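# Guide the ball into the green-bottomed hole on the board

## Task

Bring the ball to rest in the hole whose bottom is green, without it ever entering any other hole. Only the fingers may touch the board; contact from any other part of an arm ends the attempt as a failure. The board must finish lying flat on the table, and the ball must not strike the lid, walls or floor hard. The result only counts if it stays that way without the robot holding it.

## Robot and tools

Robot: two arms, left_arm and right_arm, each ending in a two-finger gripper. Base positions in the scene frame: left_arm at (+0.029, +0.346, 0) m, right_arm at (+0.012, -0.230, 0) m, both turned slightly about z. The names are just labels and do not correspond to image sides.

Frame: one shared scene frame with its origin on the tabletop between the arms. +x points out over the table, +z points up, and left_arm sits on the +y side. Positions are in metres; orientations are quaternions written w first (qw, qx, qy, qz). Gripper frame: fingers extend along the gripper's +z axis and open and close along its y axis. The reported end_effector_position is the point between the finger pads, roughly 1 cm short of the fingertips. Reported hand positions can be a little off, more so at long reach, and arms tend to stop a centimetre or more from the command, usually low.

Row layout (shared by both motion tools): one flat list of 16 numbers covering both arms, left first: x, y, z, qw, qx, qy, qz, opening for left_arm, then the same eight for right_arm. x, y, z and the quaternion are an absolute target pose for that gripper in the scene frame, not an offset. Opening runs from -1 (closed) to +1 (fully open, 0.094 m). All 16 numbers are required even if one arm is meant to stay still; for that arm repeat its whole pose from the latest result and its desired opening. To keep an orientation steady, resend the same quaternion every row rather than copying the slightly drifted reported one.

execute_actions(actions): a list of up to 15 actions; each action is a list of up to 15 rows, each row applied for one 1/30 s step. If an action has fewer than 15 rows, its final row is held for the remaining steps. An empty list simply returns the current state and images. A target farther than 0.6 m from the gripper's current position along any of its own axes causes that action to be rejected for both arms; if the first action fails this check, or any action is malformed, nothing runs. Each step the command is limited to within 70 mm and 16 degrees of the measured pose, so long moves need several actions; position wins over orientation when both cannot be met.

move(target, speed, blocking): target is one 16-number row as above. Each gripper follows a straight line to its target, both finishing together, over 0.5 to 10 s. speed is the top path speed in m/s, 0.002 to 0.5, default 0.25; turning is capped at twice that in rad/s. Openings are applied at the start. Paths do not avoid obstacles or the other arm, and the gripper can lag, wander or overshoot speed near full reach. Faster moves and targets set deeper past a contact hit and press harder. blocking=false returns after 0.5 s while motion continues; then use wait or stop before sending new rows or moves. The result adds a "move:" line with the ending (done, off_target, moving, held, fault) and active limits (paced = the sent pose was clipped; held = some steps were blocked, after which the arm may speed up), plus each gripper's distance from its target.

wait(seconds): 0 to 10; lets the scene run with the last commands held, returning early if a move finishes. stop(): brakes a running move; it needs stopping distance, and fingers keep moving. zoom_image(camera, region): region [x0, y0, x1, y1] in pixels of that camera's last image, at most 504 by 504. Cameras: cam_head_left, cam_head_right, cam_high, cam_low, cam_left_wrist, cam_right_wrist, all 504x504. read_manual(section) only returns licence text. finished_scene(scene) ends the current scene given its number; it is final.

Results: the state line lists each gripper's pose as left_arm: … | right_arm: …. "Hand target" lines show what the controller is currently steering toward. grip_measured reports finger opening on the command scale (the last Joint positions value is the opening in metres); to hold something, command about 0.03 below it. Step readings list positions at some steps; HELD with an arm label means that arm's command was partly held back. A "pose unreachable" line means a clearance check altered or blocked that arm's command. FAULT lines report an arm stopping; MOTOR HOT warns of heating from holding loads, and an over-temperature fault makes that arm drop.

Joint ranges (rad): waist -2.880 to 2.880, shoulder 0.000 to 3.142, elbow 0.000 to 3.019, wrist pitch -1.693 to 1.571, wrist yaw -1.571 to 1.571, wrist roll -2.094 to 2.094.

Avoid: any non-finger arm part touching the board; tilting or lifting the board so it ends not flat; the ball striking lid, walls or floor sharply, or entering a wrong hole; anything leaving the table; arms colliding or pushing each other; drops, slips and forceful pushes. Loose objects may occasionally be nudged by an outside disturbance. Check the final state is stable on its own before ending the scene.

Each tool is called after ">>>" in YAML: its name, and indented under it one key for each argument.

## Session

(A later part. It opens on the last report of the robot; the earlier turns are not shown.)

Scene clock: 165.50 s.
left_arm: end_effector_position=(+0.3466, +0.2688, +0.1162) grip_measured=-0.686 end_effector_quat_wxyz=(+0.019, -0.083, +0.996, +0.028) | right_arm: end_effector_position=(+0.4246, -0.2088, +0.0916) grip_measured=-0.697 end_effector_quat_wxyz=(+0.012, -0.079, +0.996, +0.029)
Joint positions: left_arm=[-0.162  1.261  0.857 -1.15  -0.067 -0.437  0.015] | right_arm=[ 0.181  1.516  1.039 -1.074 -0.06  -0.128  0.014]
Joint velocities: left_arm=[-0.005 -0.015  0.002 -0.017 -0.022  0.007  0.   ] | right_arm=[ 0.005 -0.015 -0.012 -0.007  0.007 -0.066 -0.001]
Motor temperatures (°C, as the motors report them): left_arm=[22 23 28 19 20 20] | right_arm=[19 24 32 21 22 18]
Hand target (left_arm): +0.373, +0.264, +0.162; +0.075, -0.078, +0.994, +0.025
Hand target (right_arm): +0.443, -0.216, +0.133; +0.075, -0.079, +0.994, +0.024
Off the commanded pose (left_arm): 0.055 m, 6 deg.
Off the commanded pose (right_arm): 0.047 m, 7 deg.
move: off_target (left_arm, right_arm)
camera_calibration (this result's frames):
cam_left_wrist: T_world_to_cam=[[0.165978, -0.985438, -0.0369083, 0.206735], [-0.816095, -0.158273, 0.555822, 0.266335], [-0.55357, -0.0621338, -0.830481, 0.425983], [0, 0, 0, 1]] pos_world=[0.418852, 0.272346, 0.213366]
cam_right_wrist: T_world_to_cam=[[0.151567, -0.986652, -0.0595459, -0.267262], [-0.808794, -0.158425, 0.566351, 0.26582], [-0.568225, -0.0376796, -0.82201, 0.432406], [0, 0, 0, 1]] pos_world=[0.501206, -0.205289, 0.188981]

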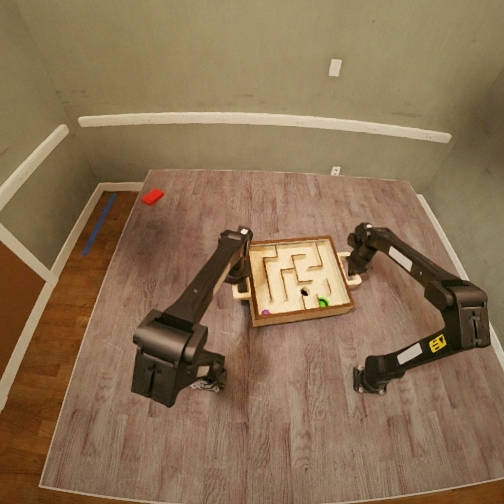

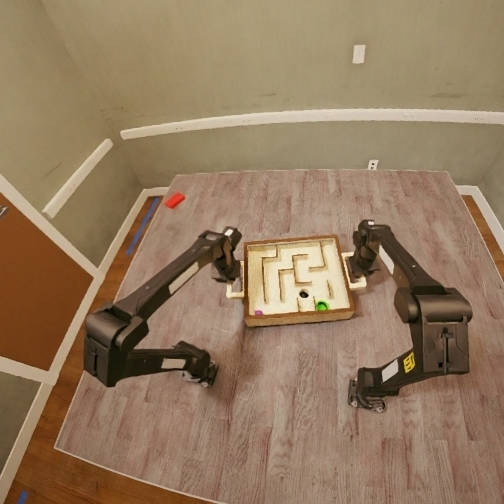

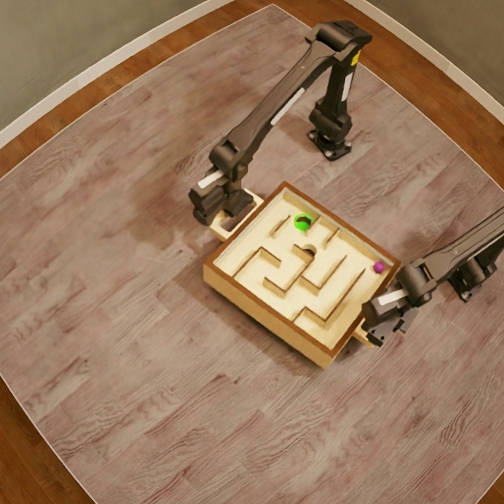

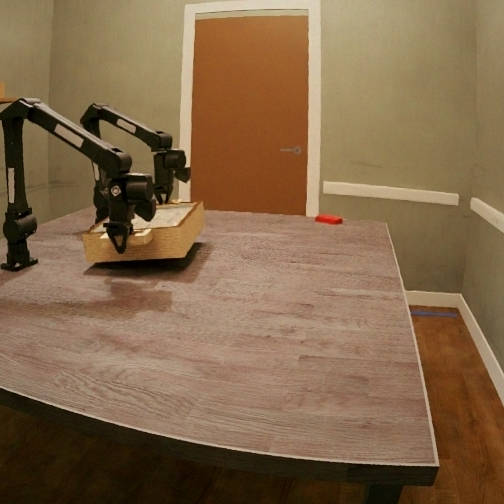

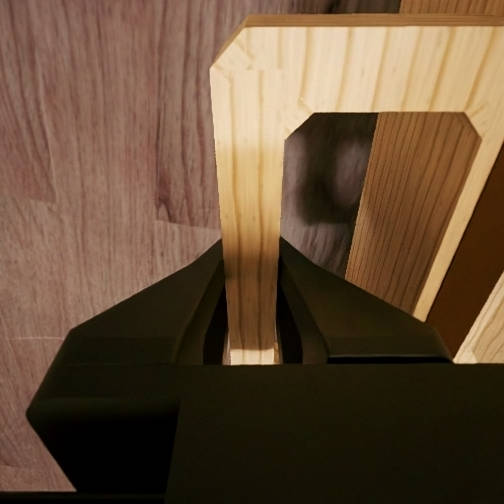

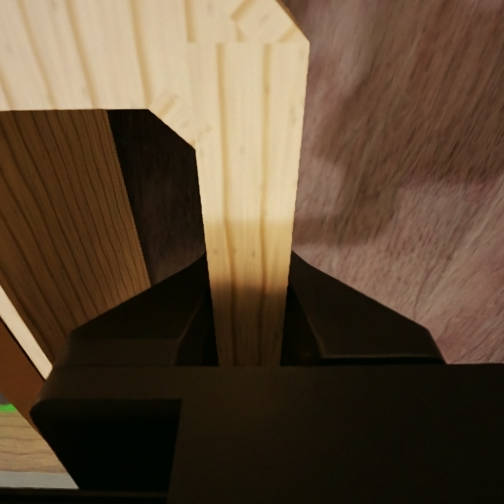

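>>> execute_actions:
  actions: []

>>> zoom_image:
  camera: "cam_high"
  region: [175,165,405,395]

Scene clock: 178.97 s.
left_arm: end_effector_position=(+0.3466, +0.2688, +0.1162) grip_measured=-0.686 end_effector_quat_wxyz=(+0.019, -0.083, +0.996, +0.028) | right_arm: end_effector_position=(+0.4246, -0.2088, +0.0916) grip_measured=-0.697 end_effector_quat_wxyz=(+0.012, -0.079, +0.996, +0.029)
Joint positions: left_arm=[-0.162  1.261  0.857 -1.15  -0.067 -0.437  0.015] | right_arm=[ 0.181  1.516  1.039 -1.074 -0.06  -0.129  0.014]
Joint velocities: left_arm=[-0.005 -0.015 -0.002 -0.012  0.037  0.037 -0.   ] | right_arm=[-0.005  0.005 -0.007  0.012  0.022  0.022 -0.   ]
Motor temperatures (°C, as the motors report them): left_arm=[22 23 30 19 20 20] | right_arm=[19 25 32 21 22 18]
Hand target (left_arm): +0.373, +0.264, +0.162; +0.075, -0.078, +0.994, +0.025
Hand target (right_arm): +0.443, -0.216, +0.133; +0.075, -0.079, +0.994, +0.024
Off the commanded pose (left_arm): 0.055 m, 6 deg.
Off the commanded pose (right_arm): 0.047 m, 7 deg.
camera_calibration (this result's frames):
cam_left_wrist: T_world_to_cam=[[0.165978, -0.985438, -0.0369083, 0.206735], [-0.816095, -0.158273, 0.555822, 0.266335], [-0.55357, -0.0621338, -0.830481, 0.425983], [0, 0, 0, 1]] pos_world=[0.418852, 0.272346, 0.213366]
cam_right_wrist: T_world_to_cam=[[0.151944, -0.986594, -0.0595355, -0.267411], [-0.808747, -0.158729, 0.566334, 0.265738], [-0.568192, -0.0379017, -0.822023, 0.432347], [0, 0, 0, 1]] pos_world=[0.501202, -0.205259, 0.188982]

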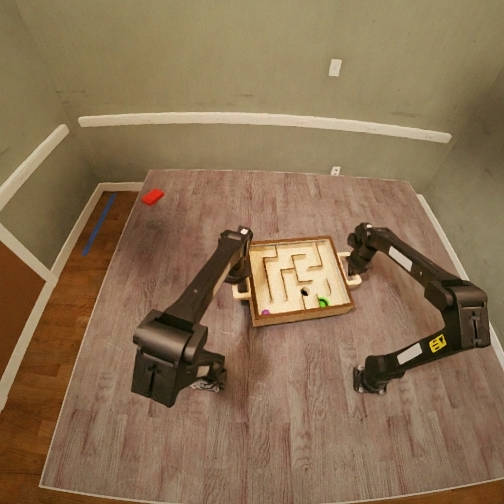

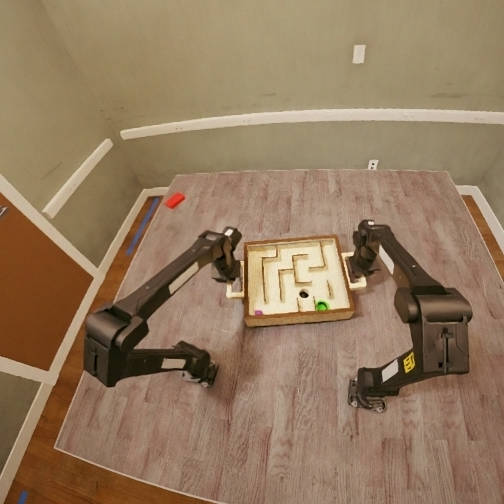

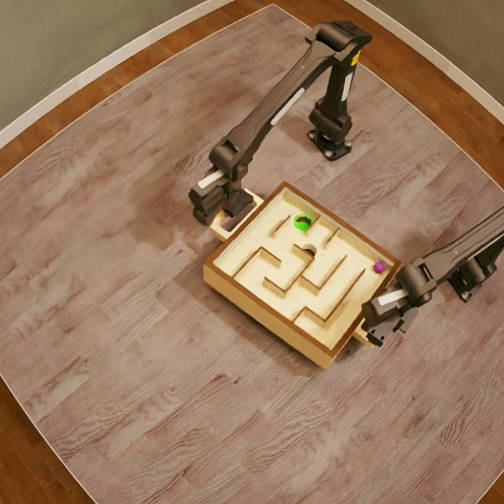

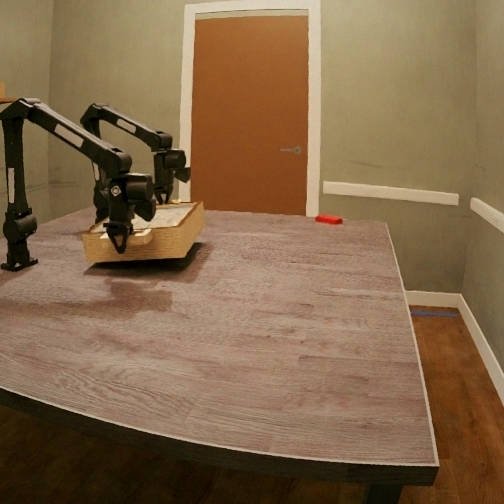

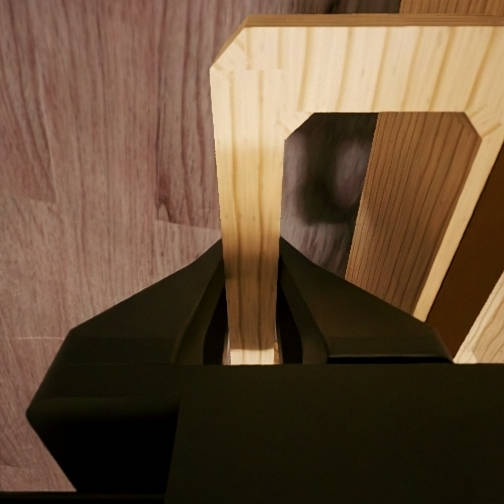

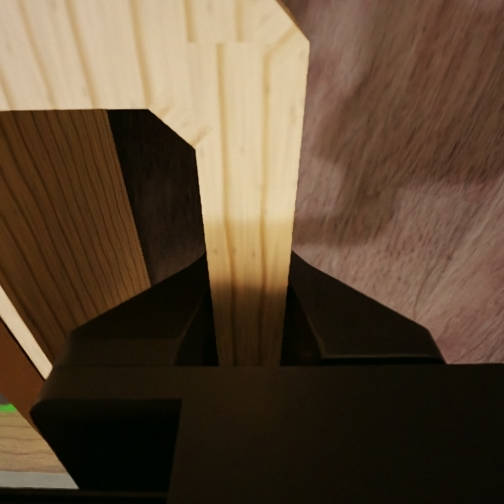

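Region (175, 165, 405, 395) of cam_high's 504x504 image, scaled by 2.191, with more detail than that image has.

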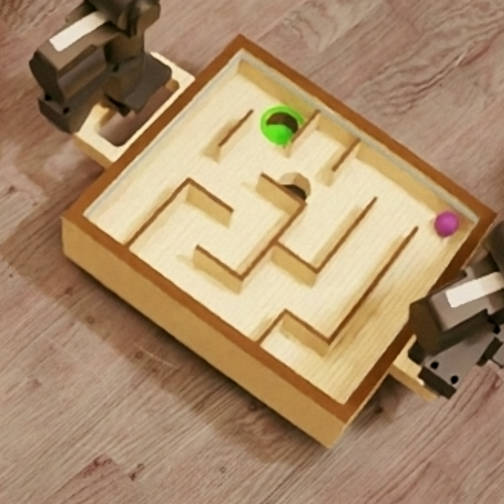

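>>> move:
  target: [0.375,0.264,0.168,0.06,-0.078,0.995,0.03,-0.8,0.445,-0.216,0.131,0.06,-0.078,0.995,0.03,-0.8]
  speed: 0.02

>>> zoom_image:
  camera: "cam_high"
  region: [175,165,405,395]

Scene clock: 187.73 s.
left_arm: end_effector_position=(+0.3428, +0.2692, +0.1201) grip_measured=-0.686 end_effector_quat_wxyz=(+0.002, -0.078, +0.996, +0.037) | right_arm: end_effector_position=(+0.4126, -0.2082, +0.0801) grip_measured=-0.697 end_effector_quat_wxyz=(-0.005, -0.074, +0.997, +0.037)
Joint positions: left_arm=[-0.167  1.272  0.877 -1.198 -0.071 -0.433  0.015] | right_arm=[ 0.177  1.522  1.012 -1.074 -0.074 -0.124  0.014]
Joint velocities: left_arm=[-0.005 -0.005 -0.002  0.002 -0.037 -0.051  0.   ] | right_arm=[ 0.015 -0.015  0.017  0.002 -0.007 -0.066  0.   ]
Motor temperatures (°C, as the motors report them): left_arm=[22 23 30 19 20 20] | right_arm=[19 25 32 21 22 18]
Hand target (left_arm): +0.373, +0.264, +0.167; +0.060, -0.078, +0.995, +0.030
Hand target (right_arm): +0.441, -0.216, +0.131; +0.060, -0.078, +0.995, +0.029
Off the commanded pose (left_arm): 0.058 m, 7 deg.
Off the commanded pose (right_arm): 0.061 m, 7 deg.
move: off_target (left_arm, right_arm)
camera_calibration (this result's frames):
cam_left_wrist: T_world_to_cam=[[0.156017, -0.986096, -0.0572191, 0.213905], [-0.797082, -0.159902, 0.582316, 0.251773], [-0.583369, -0.0452431, -0.810946, 0.430477], [0, 0, 0, 1]] pos_world=[0.418438, 0.270666, 0.214722]
cam_right_wrist: T_world_to_cam=[[0.140988, -0.986935, -0.0779788, -0.259743], [-0.790286, -0.159637, 0.591577, 0.25281], [-0.596297, -0.0217798, -0.802469, 0.429552], [0, 0, 0, 1]] pos_world=[0.492553, -0.206636, 0.174891]

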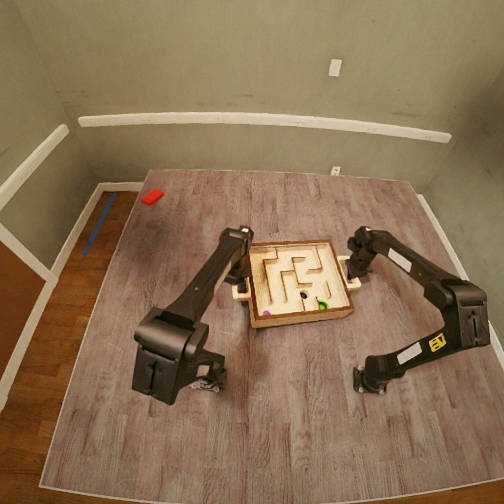

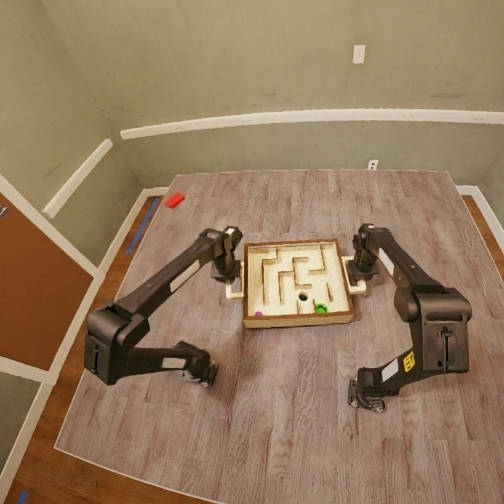

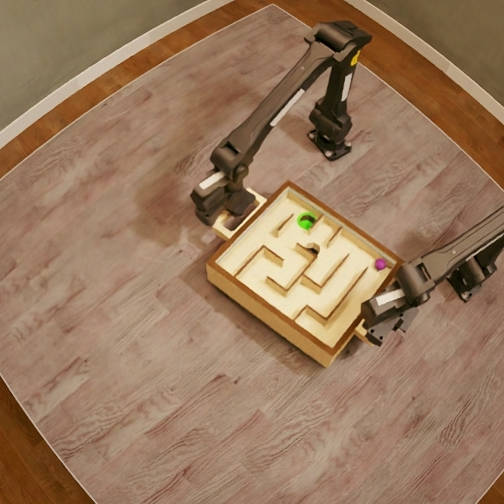

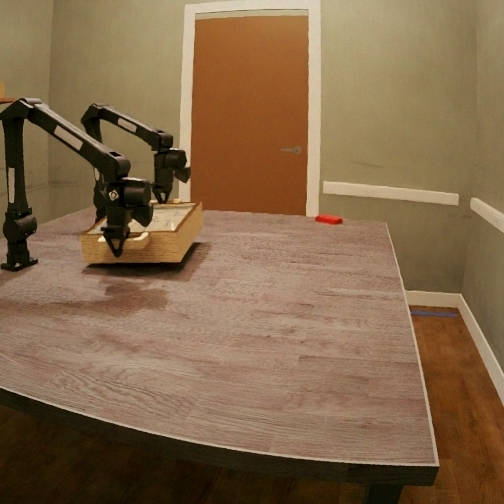

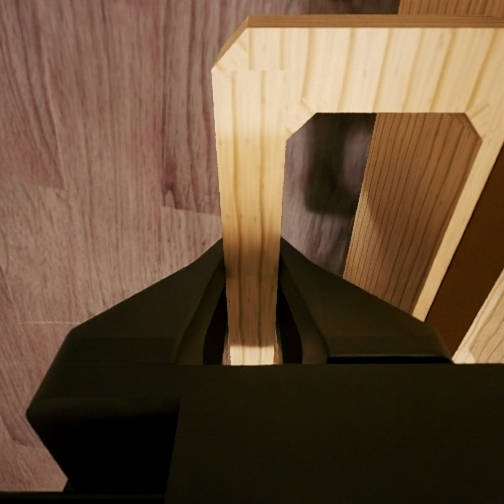

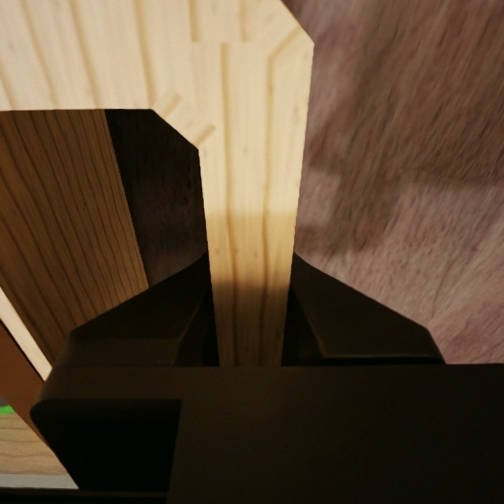

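Region (175, 165, 405, 395) of cam_high's 504x504 image, scaled by 2.191, with more detail than that image has.

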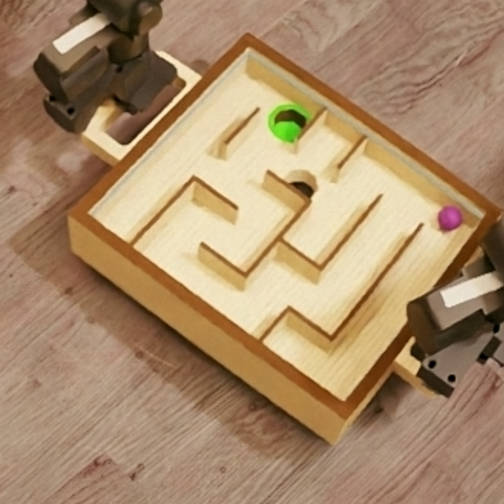

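>>> move:
  target: [0.372,0.264,0.182,0.06,-0.078,0.995,0.04,-0.8,0.44,-0.216,0.137,0.06,-0.078,0.995,0.04,-0.8]
  speed: 0.02

>>> zoom_image:
  camera: "cam_high"
  region: [175,165,405,395]

Scene clock: 194.77 s.
left_arm: end_effector_position=(+0.3418, +0.2683, +0.1311) grip_measured=-0.686 end_effector_quat_wxyz=(-0.002, -0.072, +0.996, +0.048) | right_arm: end_effector_position=(+0.4043, -0.2089, +0.0822) grip_measured=-0.697 end_effector_quat_wxyz=(-0.007, -0.067, +0.997, +0.047)
Joint positions: left_arm=[-0.18   1.268  0.904 -1.244 -0.088 -0.434  0.015] | right_arm=[ 0.167  1.503  0.995 -1.083 -0.093 -0.12   0.014]
Joint velocities: left_arm=[-0.005 -0.015  0.007  0.002 -0.081 -0.066 -0.   ] | right_arm=[-0.005 -0.015  0.002  0.002 -0.007 -0.037 -0.001]
Motor temperatures (°C, as the motors report them): left_arm=[22 23 30 19 20 20] | right_arm=[19 24 33 21 22 18]
Hand target (left_arm): +0.369, +0.265, +0.180; +0.060, -0.078, +0.994, +0.040
Hand target (right_arm): +0.435, -0.216, +0.137; +0.060, -0.078, +0.994, +0.039
Off the commanded pose (left_arm): 0.059 m, 7 deg.
Off the commanded pose (right_arm): 0.066 m, 8 deg.
move: off_target (left_arm, right_arm)
camera_calibration (this result's frames):
cam_left_wrist: T_world_to_cam=[[0.14318, -0.986528, -0.079136, 0.221205], [-0.793328, -0.16221, 0.586787, 0.243195], [-0.591718, -0.0212353, -0.805865, 0.434525], [0, 0, 0, 1]] pos_world=[0.418378, 0.266901, 0.224971]
cam_right_wrist: T_world_to_cam=[[0.126918, -0.987108, -0.0975221, -0.25183], [-0.788436, -0.160051, 0.59393, 0.243896], [-0.601881, 0.0015098, -0.798584, 0.433071], [0, 0, 0, 1]] pos_world=[0.484915, -0.210201, 0.176427]

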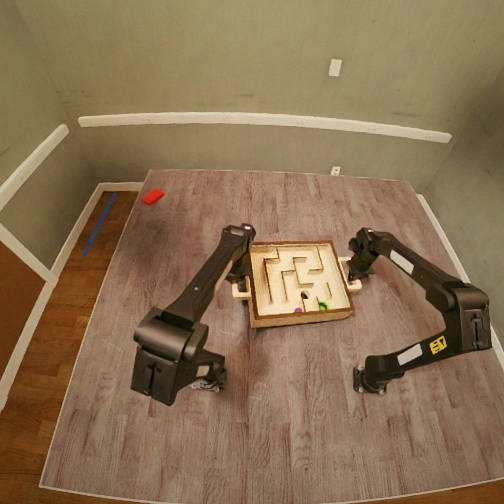

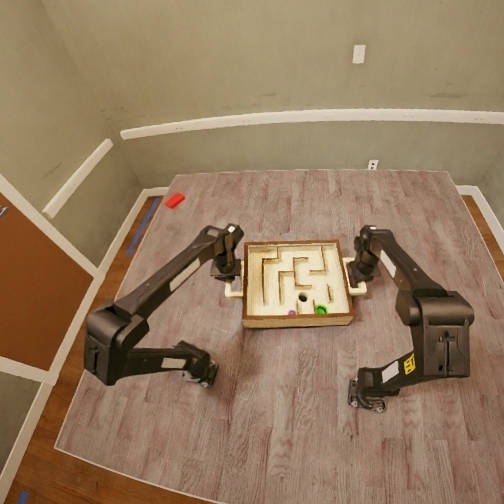

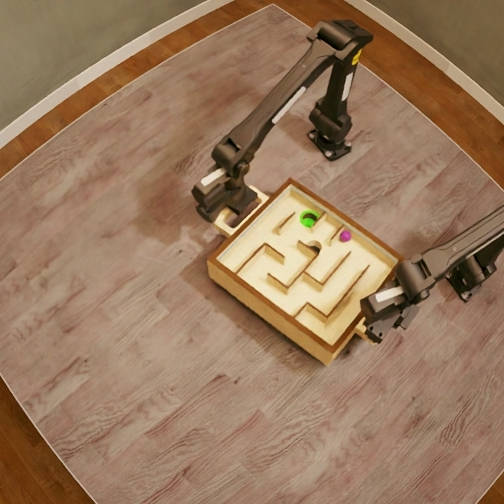

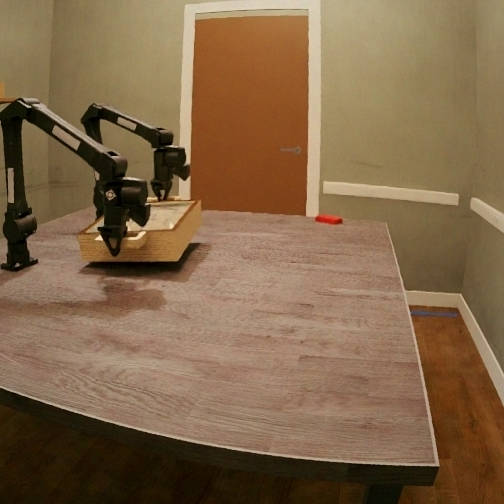

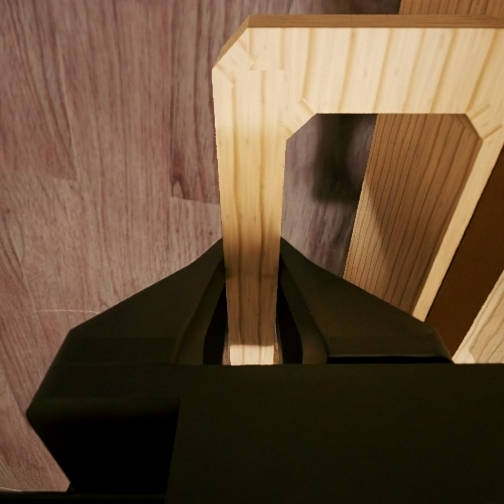

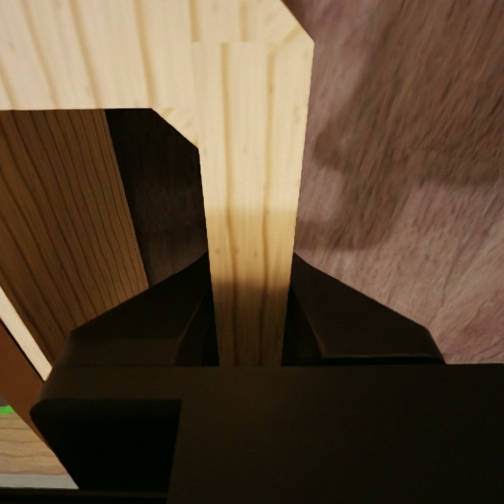

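Region (175, 165, 405, 395) of cam_high's 504x504 image, scaled by 2.191, with more detail than that image has.

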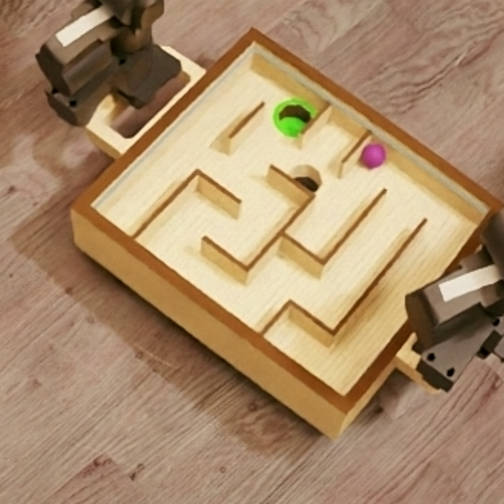

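>>> move:
  target: [0.375,0.264,0.145,0.06,-0.078,0.995,-0.01,-0.8,0.445,-0.217,0.15,0.06,-0.078,0.995,-0.01,-0.8]
  speed: 0.03

>>> zoom_image:
  camera: "cam_high"
  region: [175,165,405,395]

Scene clock: 210.70 s.
left_arm: end_effector_position=(+0.3517, +0.2632, +0.1170) grip_measured=-0.686 end_effector_quat_wxyz=(+0.011, -0.071, +0.997, +0.005) | right_arm: end_effector_position=(+0.4138, -0.2173, +0.0995) grip_measured=-0.697 end_effector_quat_wxyz=(+0.001, -0.065, +0.998, +0.002)
Joint positions: left_arm=[-0.149  1.277  0.874 -1.15  -0.017 -0.399  0.015] | right_arm=[ 0.184  1.49   1.034 -1.114 -0.004 -0.098  0.014]
Joint velocities: left_arm=[-0.005 -0.024  0.007 -0.002  0.007  0.022 -0.   ] | right_arm=[ 0.005 -0.005 -0.012 -0.002 -0.022 -0.051 -0.001]
Motor temperatures (°C, as the motors report them): left_arm=[22 23 30 19 20 20] | right_arm=[19 24 34 21 22 18]
Hand target (left_arm): +0.374, +0.264, +0.145; +0.060, -0.077, +0.995, -0.010
Hand target (right_arm): +0.440, -0.217, +0.150; +0.060, -0.078, +0.995, -0.010
Off the commanded pose (left_arm): 0.036 m, 6 deg.
Off the commanded pose (right_arm): 0.059 m, 7 deg.
move: off_target (left_arm, right_arm)
camera_calibration (this result's frames):
cam_left_wrist: T_world_to_cam=[[0.140876, -0.989998, 0.00762923, 0.205199], [-0.812036, -0.111137, 0.572928, 0.253285], [-0.56635, -0.0869069, -0.81957, 0.438823], [0, 0, 0, 1]] pos_world=[0.425296, 0.269433, 0.212967]
cam_right_wrist: T_world_to_cam=[[0.123572, -0.992313, -0.00669343, -0.268449], [-0.801828, -0.10382, 0.588467, 0.258075], [-0.584638, -0.0673508, -0.808494, 0.431465], [0, 0, 0, 1]] pos_world=[0.492356, -0.210532, 0.195171]

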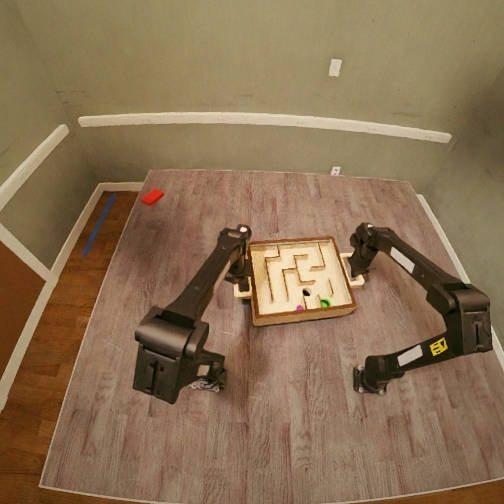

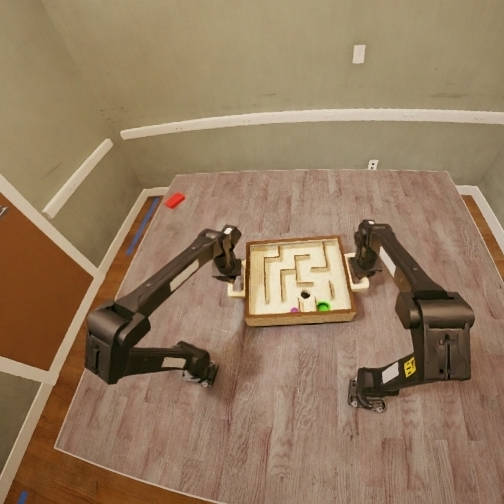

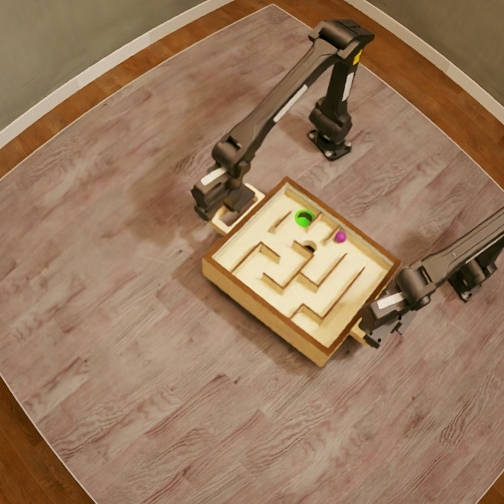

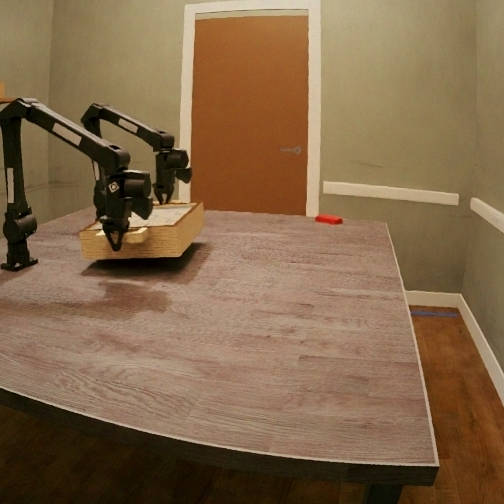

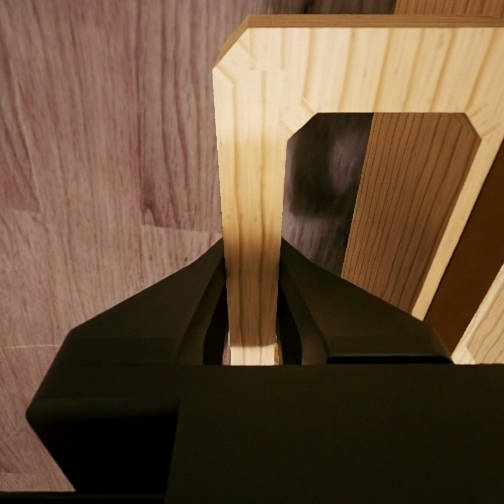

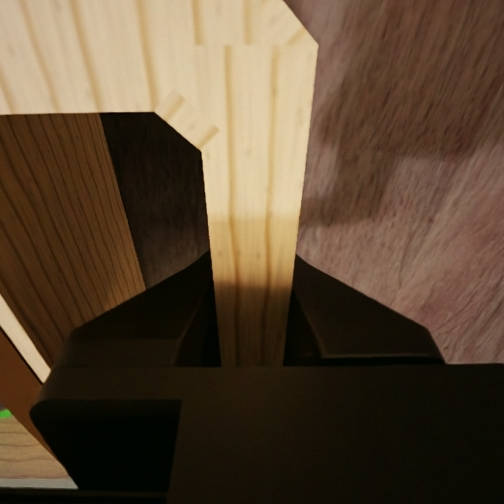

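Region (175, 165, 405, 395) of cam_high's 504x504 image, scaled by 2.191, with more detail than that image has.

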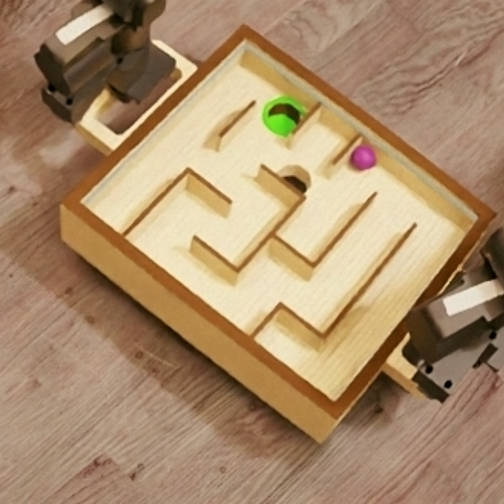

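>>> execute_actions:
  actions:
    - [[0.377,0.263,0.138,0.065,-0.078,0.995,-0.018,-0.8,0.445,-0.217,0.156,0.065,-0.078,0.995,-0.018,-0.8]]
    - [[0.379,0.263,0.131,0.065,-0.078,0.995,-0.026,-0.8,0.445,-0.217,0.161,0.065,-0.078,0.995,-0.026,-0.8]]
    - [[0.379,0.263,0.131,0.065,-0.078,0.995,-0.026,-0.8,0.445,-0.217,0.161,0.065,-0.078,0.995,-0.026,-0.8]]
    - [[0.377,0.263,0.142,0.065,-0.078,0.995,-0.01,-0.8,0.445,-0.217,0.152,0.065,-0.078,0.995,-0.01,-0.8]]

>>> zoom_image:
  camera: "cam_high"
  region: [175,165,405,395]

Scene clock: 218.60 s.
left_arm: end_effector_position=(+0.3548, +0.2653, +0.1081) grip_measured=-0.686 end_effector_quat_wxyz=(+0.021, -0.070, +0.997, -0.005) | right_arm: end_effector_position=(+0.4156, -0.2156, +0.1092) grip_measured=-0.697 end_effector_quat_wxyz=(+0.006, -0.064, +0.998, -0.007)
Joint positions: left_arm=[-0.134  1.277  0.848 -1.098 -0.004 -0.383  0.015] | right_arm=[ 0.196  1.476  1.047 -1.129  0.013 -0.084  0.014]
Joint velocities: left_arm=[ 0.005  0.005  0.002 -0.002 -0.081  0.051 -0.   ] | right_arm=[-0.005 -0.015 -0.012  0.017 -0.022 -0.066 -0.001]
Motor temperatures (°C, as the motors report them): left_arm=[22 23 30 19 20 20] | right_arm=[19 24 35 21 22 18]
Hand target (left_arm): +0.376, +0.263, +0.141; +0.065, -0.078, +0.995, -0.011
Hand target (right_arm): +0.441, -0.217, +0.153; +0.065, -0.079, +0.995, -0.011
Off the commanded pose (left_arm): 0.041 m, 5 deg.
Off the commanded pose (right_arm): 0.052 m, 7 deg.
Step readings (end_effector_position; steps 1 to 15: 1st action; 16 to 30: 2nd action; 31 to 45: 3rd action; 46 to 60: 4th action):
0: left_arm (+0.3517, +0.2632, +0.1170) | right_arm (+0.4138, -0.2173, +0.0995)
1: left_arm (+0.3520, +0.2627, +0.1164) | right_arm (+0.4137, -0.2178, +0.0996)
2: left_arm (+0.3527, +0.2623, +0.1154) | right_arm (+0.4135, -0.2183, +0.1001)
4: left_arm (+0.3528, +0.2624, +0.1130) | right_arm (+0.4139, -0.2185, +0.1019)
8: left_arm (+0.3534, +0.2625, +0.1121) | right_arm (+0.4141, -0.2186, +0.1042)
15: left_arm (+0.3537, +0.2624, +0.1121) | right_arm (+0.4144, -0.2186, +0.1045)
16: left_arm (+0.3539, +0.2620, +0.1117) | right_arm (+0.4143, -0.2192, +0.1047)
17: left_arm (+0.3544, +0.2616, +0.1110) | right_arm (+0.4141, -0.2197, +0.1054)
19: left_arm (+0.3541, +0.2619, +0.1089) | right_arm (+0.4147, -0.2192, +0.1074)
23: left_arm (+0.3546, +0.2628, +0.1081) | right_arm (+0.4156, -0.2185, +0.1091)
30: left_arm (+0.3548, +0.2627, +0.1081) | right_arm (+0.4158, -0.2185, +0.1093)
31: left_arm (+0.3548, +0.2627, +0.1081) | right_arm (+0.4158, -0.2185, +0.1093)
32: left_arm (+0.3548, +0.2627, +0.1081) | right_arm (+0.4158, -0.2185, +0.1093)
34: left_arm (+0.3548, +0.2627, +0.1081) | right_arm (+0.4158, -0.2185, +0.1093)
38: left_arm (+0.3548, +0.2627, +0.1081) | right_arm (+0.4158, -0.2185, +0.1093)
45: left_arm (+0.3548, +0.2627, +0.1081) | right_arm (+0.4158, -0.2185, +0.1093)
46: left_arm (+0.3550, +0.2638, +0.1081) | right_arm (+0.4157, -0.2173, +0.1092)
47: left_arm (+0.3549, +0.2649, +0.1081) | right_arm (+0.4156, -0.2160, +0.1092)
49: left_arm (+0.3548, +0.2654, +0.1081) | right_arm (+0.4156, -0.2156, +0.1092)
53: left_arm (+0.3548, +0.2653, +0.1081) | right_arm (+0.4156, -0.2156, +0.1092)
60: end_effector_position above
camera_calibration (this result's frames):
cam_left_wrist: T_world_to_cam=[[0.139324, -0.989812, 0.0293287, 0.205062], [-0.82447, -0.0995441, 0.557082, 0.26418], [-0.548487, -0.101796, -0.829939, 0.432221], [0, 0, 0, 1]] pos_world=[0.426306, 0.273268, 0.205533]
cam_right_wrist: T_world_to_cam=[[0.120772, -0.992616, 0.0113165, -0.267757], [-0.809421, -0.0918701, 0.579997, 0.260639], [-0.574675, -0.079207, -0.81454, 0.434479], [0, 0, 0, 1]] pos_world=[0.492988, -0.207421, 0.205761]

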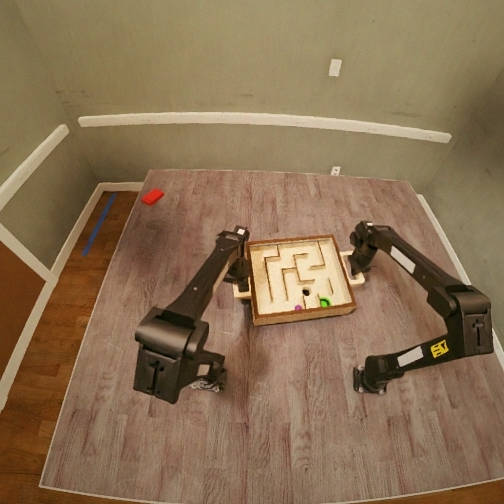

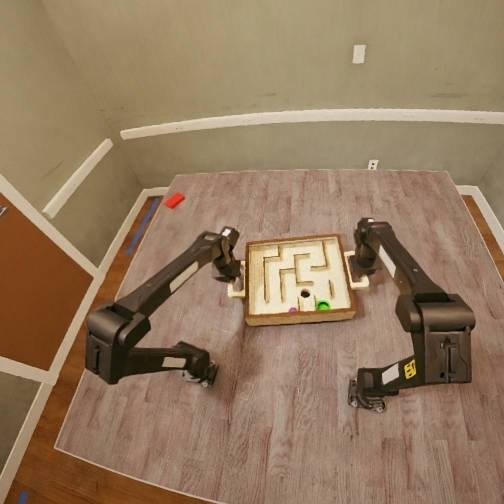

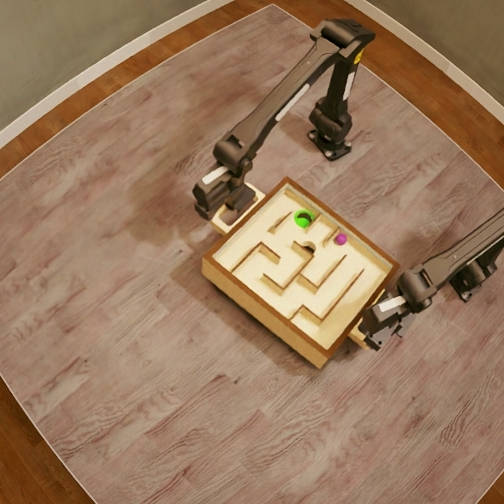

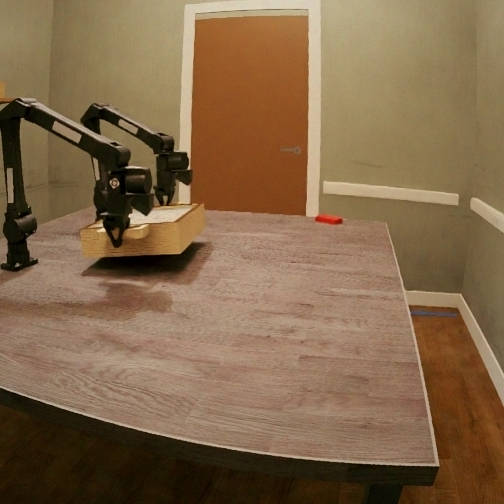

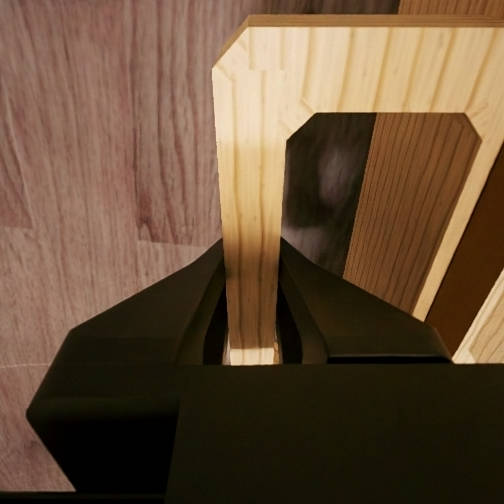

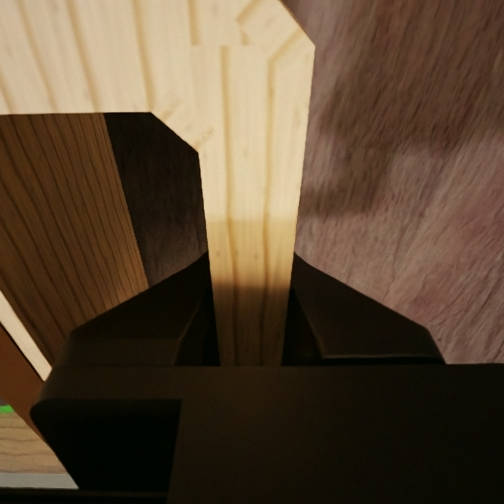

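Region (175, 165, 405, 395) of cam_high's 504x504 image, scaled by 2.191, with more detail than that image has.

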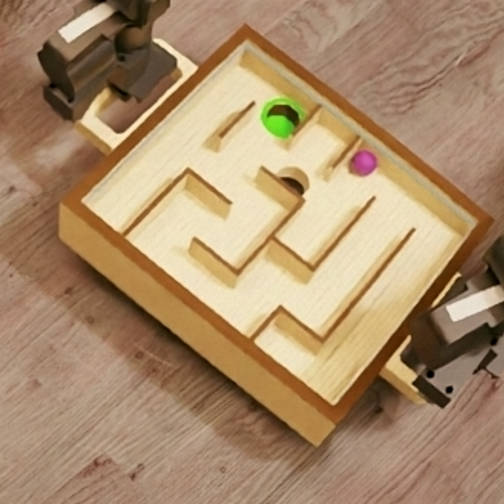

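>>> execute_actions:
  actions:
    - [[0.379,0.263,0.124,0.06,-0.078,0.995,-0.03,-0.8,0.445,-0.217,0.166,0.06,-0.078,0.995,-0.03,-0.8]]
    - [[0.379,0.263,0.12,0.06,-0.078,0.995,-0.034,-0.8,0.445,-0.217,0.169,0.06,-0.078,0.995,-0.034,-0.8]]

>>> zoom_image:
  camera: "cam_high"
  region: [175,165,405,395]

Scene clock: 224.90 s.
left_arm: end_effector_position=(+0.3550, +0.2616, +0.1008) grip_measured=-0.686 end_effector_quat_wxyz=(+0.018, -0.071, +0.997, -0.024) | right_arm: end_effector_position=(+0.4162, -0.2197, +0.1160) grip_measured=-0.697 end_effector_quat_wxyz=(+0.002, -0.064, +0.998, -0.026)
Joint positions: left_arm=[-0.124  1.286  0.834 -1.07   0.035 -0.375  0.015] | right_arm=[ 0.202  1.475  1.065 -1.157  0.053 -0.079  0.014]
Joint velocities: left_arm=[-0.005  0.005 -0.002  0.002 -0.007 -0.11   0.   ] | right_arm=[-0.005  0.005  0.017  0.022  0.007  0.022 -0.   ]
Motor temperatures (°C, as the motors report them): left_arm=[22 23 30 19 20 20] | right_arm=[19 24 35 21 22 19]
Hand target (left_arm): +0.378, +0.263, +0.120; +0.060, -0.078, +0.995, -0.034
Hand target (right_arm): +0.440, -0.217, +0.169; +0.060, -0.078, +0.995, -0.034
Off the commanded pose (left_arm): 0.031 m, 5 deg.
Off the commanded pose (right_arm): 0.060 m, 7 deg.
Step readings (end_effector_position; steps 1 to 15: 1st action; 16 to 30: 2nd action):
0: left_arm (+0.3548, +0.2653, +0.1081) | right_arm (+0.4156, -0.2156, +0.1092)
1: left_arm (+0.3549, +0.2639, +0.1081) | right_arm (+0.4154, -0.2173, +0.1095)
2: left_arm (+0.3551, +0.2625, +0.1076) | right_arm (+0.4150, -0.2188, +0.1102)
4: left_arm (+0.3547, +0.2618, +0.1055) | right_arm (+0.4153, -0.2195, +0.1128)
8: left_arm (+0.3556, +0.2618, +0.1041) | right_arm (+0.4160, -0.2197, +0.1143)
15: left_arm (+0.3556, +0.2617, +0.1041) | right_arm (+0.4160, -0.2197, +0.1143)
16: left_arm (+0.3555, +0.2615, +0.1038) | right_arm (+0.4159, -0.2200, +0.1144)
17: left_arm (+0.3557, +0.2613, +0.1033) | right_arm (+0.4158, -0.2201, +0.1147)
19: left_arm (+0.3553, +0.2612, +0.1017) | right_arm (+0.4161, -0.2201, +0.1155)
23: left_arm (+0.3550, +0.2616, +0.1008) | right_arm (+0.4163, -0.2197, +0.1160)
30: end_effector_position above
camera_calibration (this result's frames):
cam_left_wrist: T_world_to_cam=[[0.13962, -0.987905, 0.0674543, 0.197148], [-0.822304, -0.0777251, 0.563715, 0.26083], [-0.551654, -0.134174, -0.82321, 0.434846], [0, 0, 0, 1]] pos_world=[0.42684, 0.273382, 0.197637]
cam_right_wrist: T_world_to_cam=[[0.122178, -0.99126, 0.049761, -0.276725], [-0.805148, -0.0696725, 0.588967, 0.258889], [-0.580352, -0.112024, -0.806624, 0.434231], [0, 0, 0, 1]] pos_world=[0.49426, -0.207625, 0.211554]

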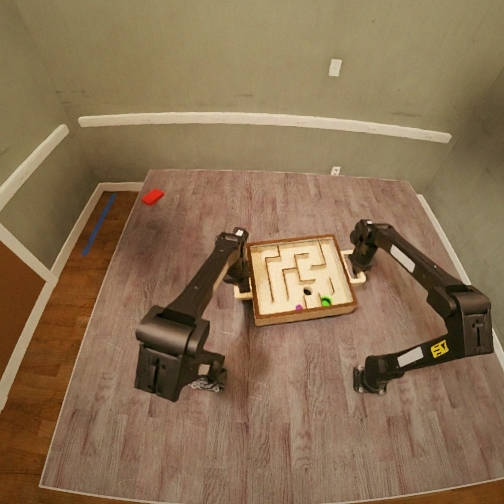

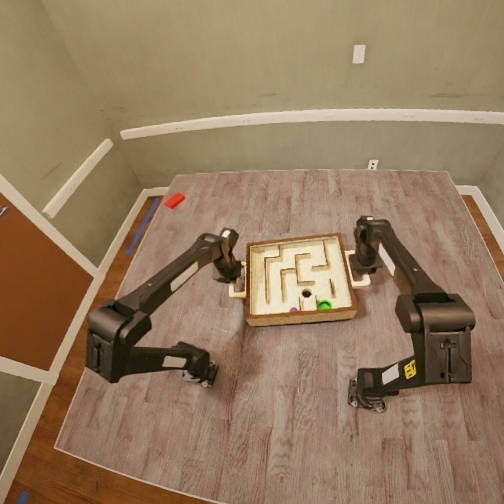

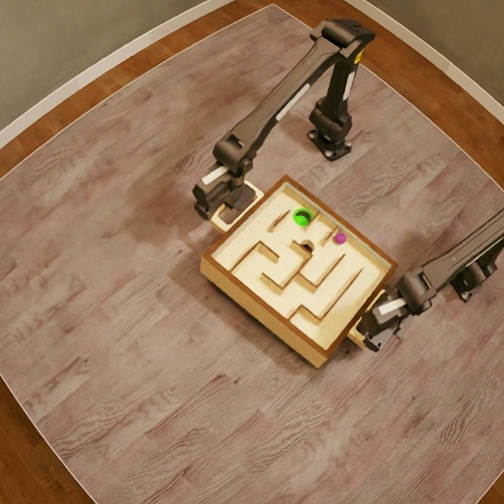

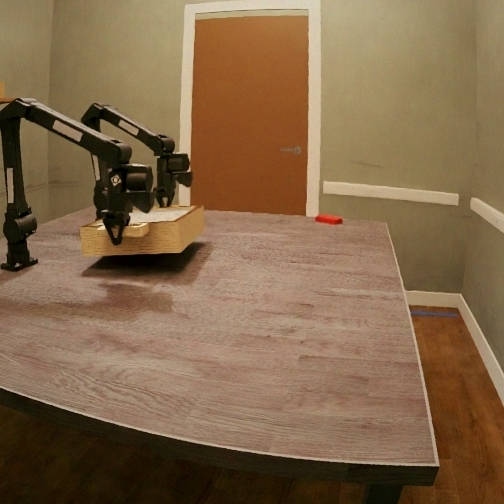

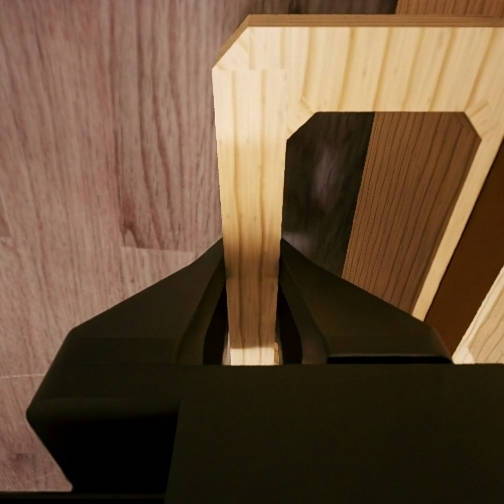

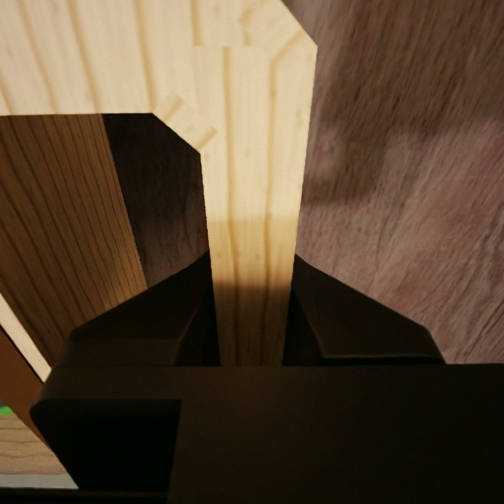

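Region (175, 165, 405, 395) of cam_high's 504x504 image, scaled by 2.191, with more detail than that image has.

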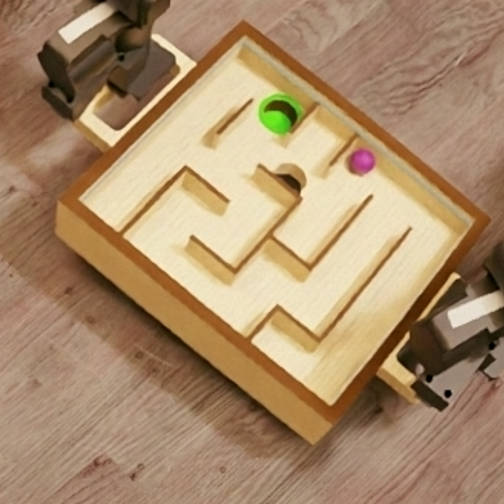

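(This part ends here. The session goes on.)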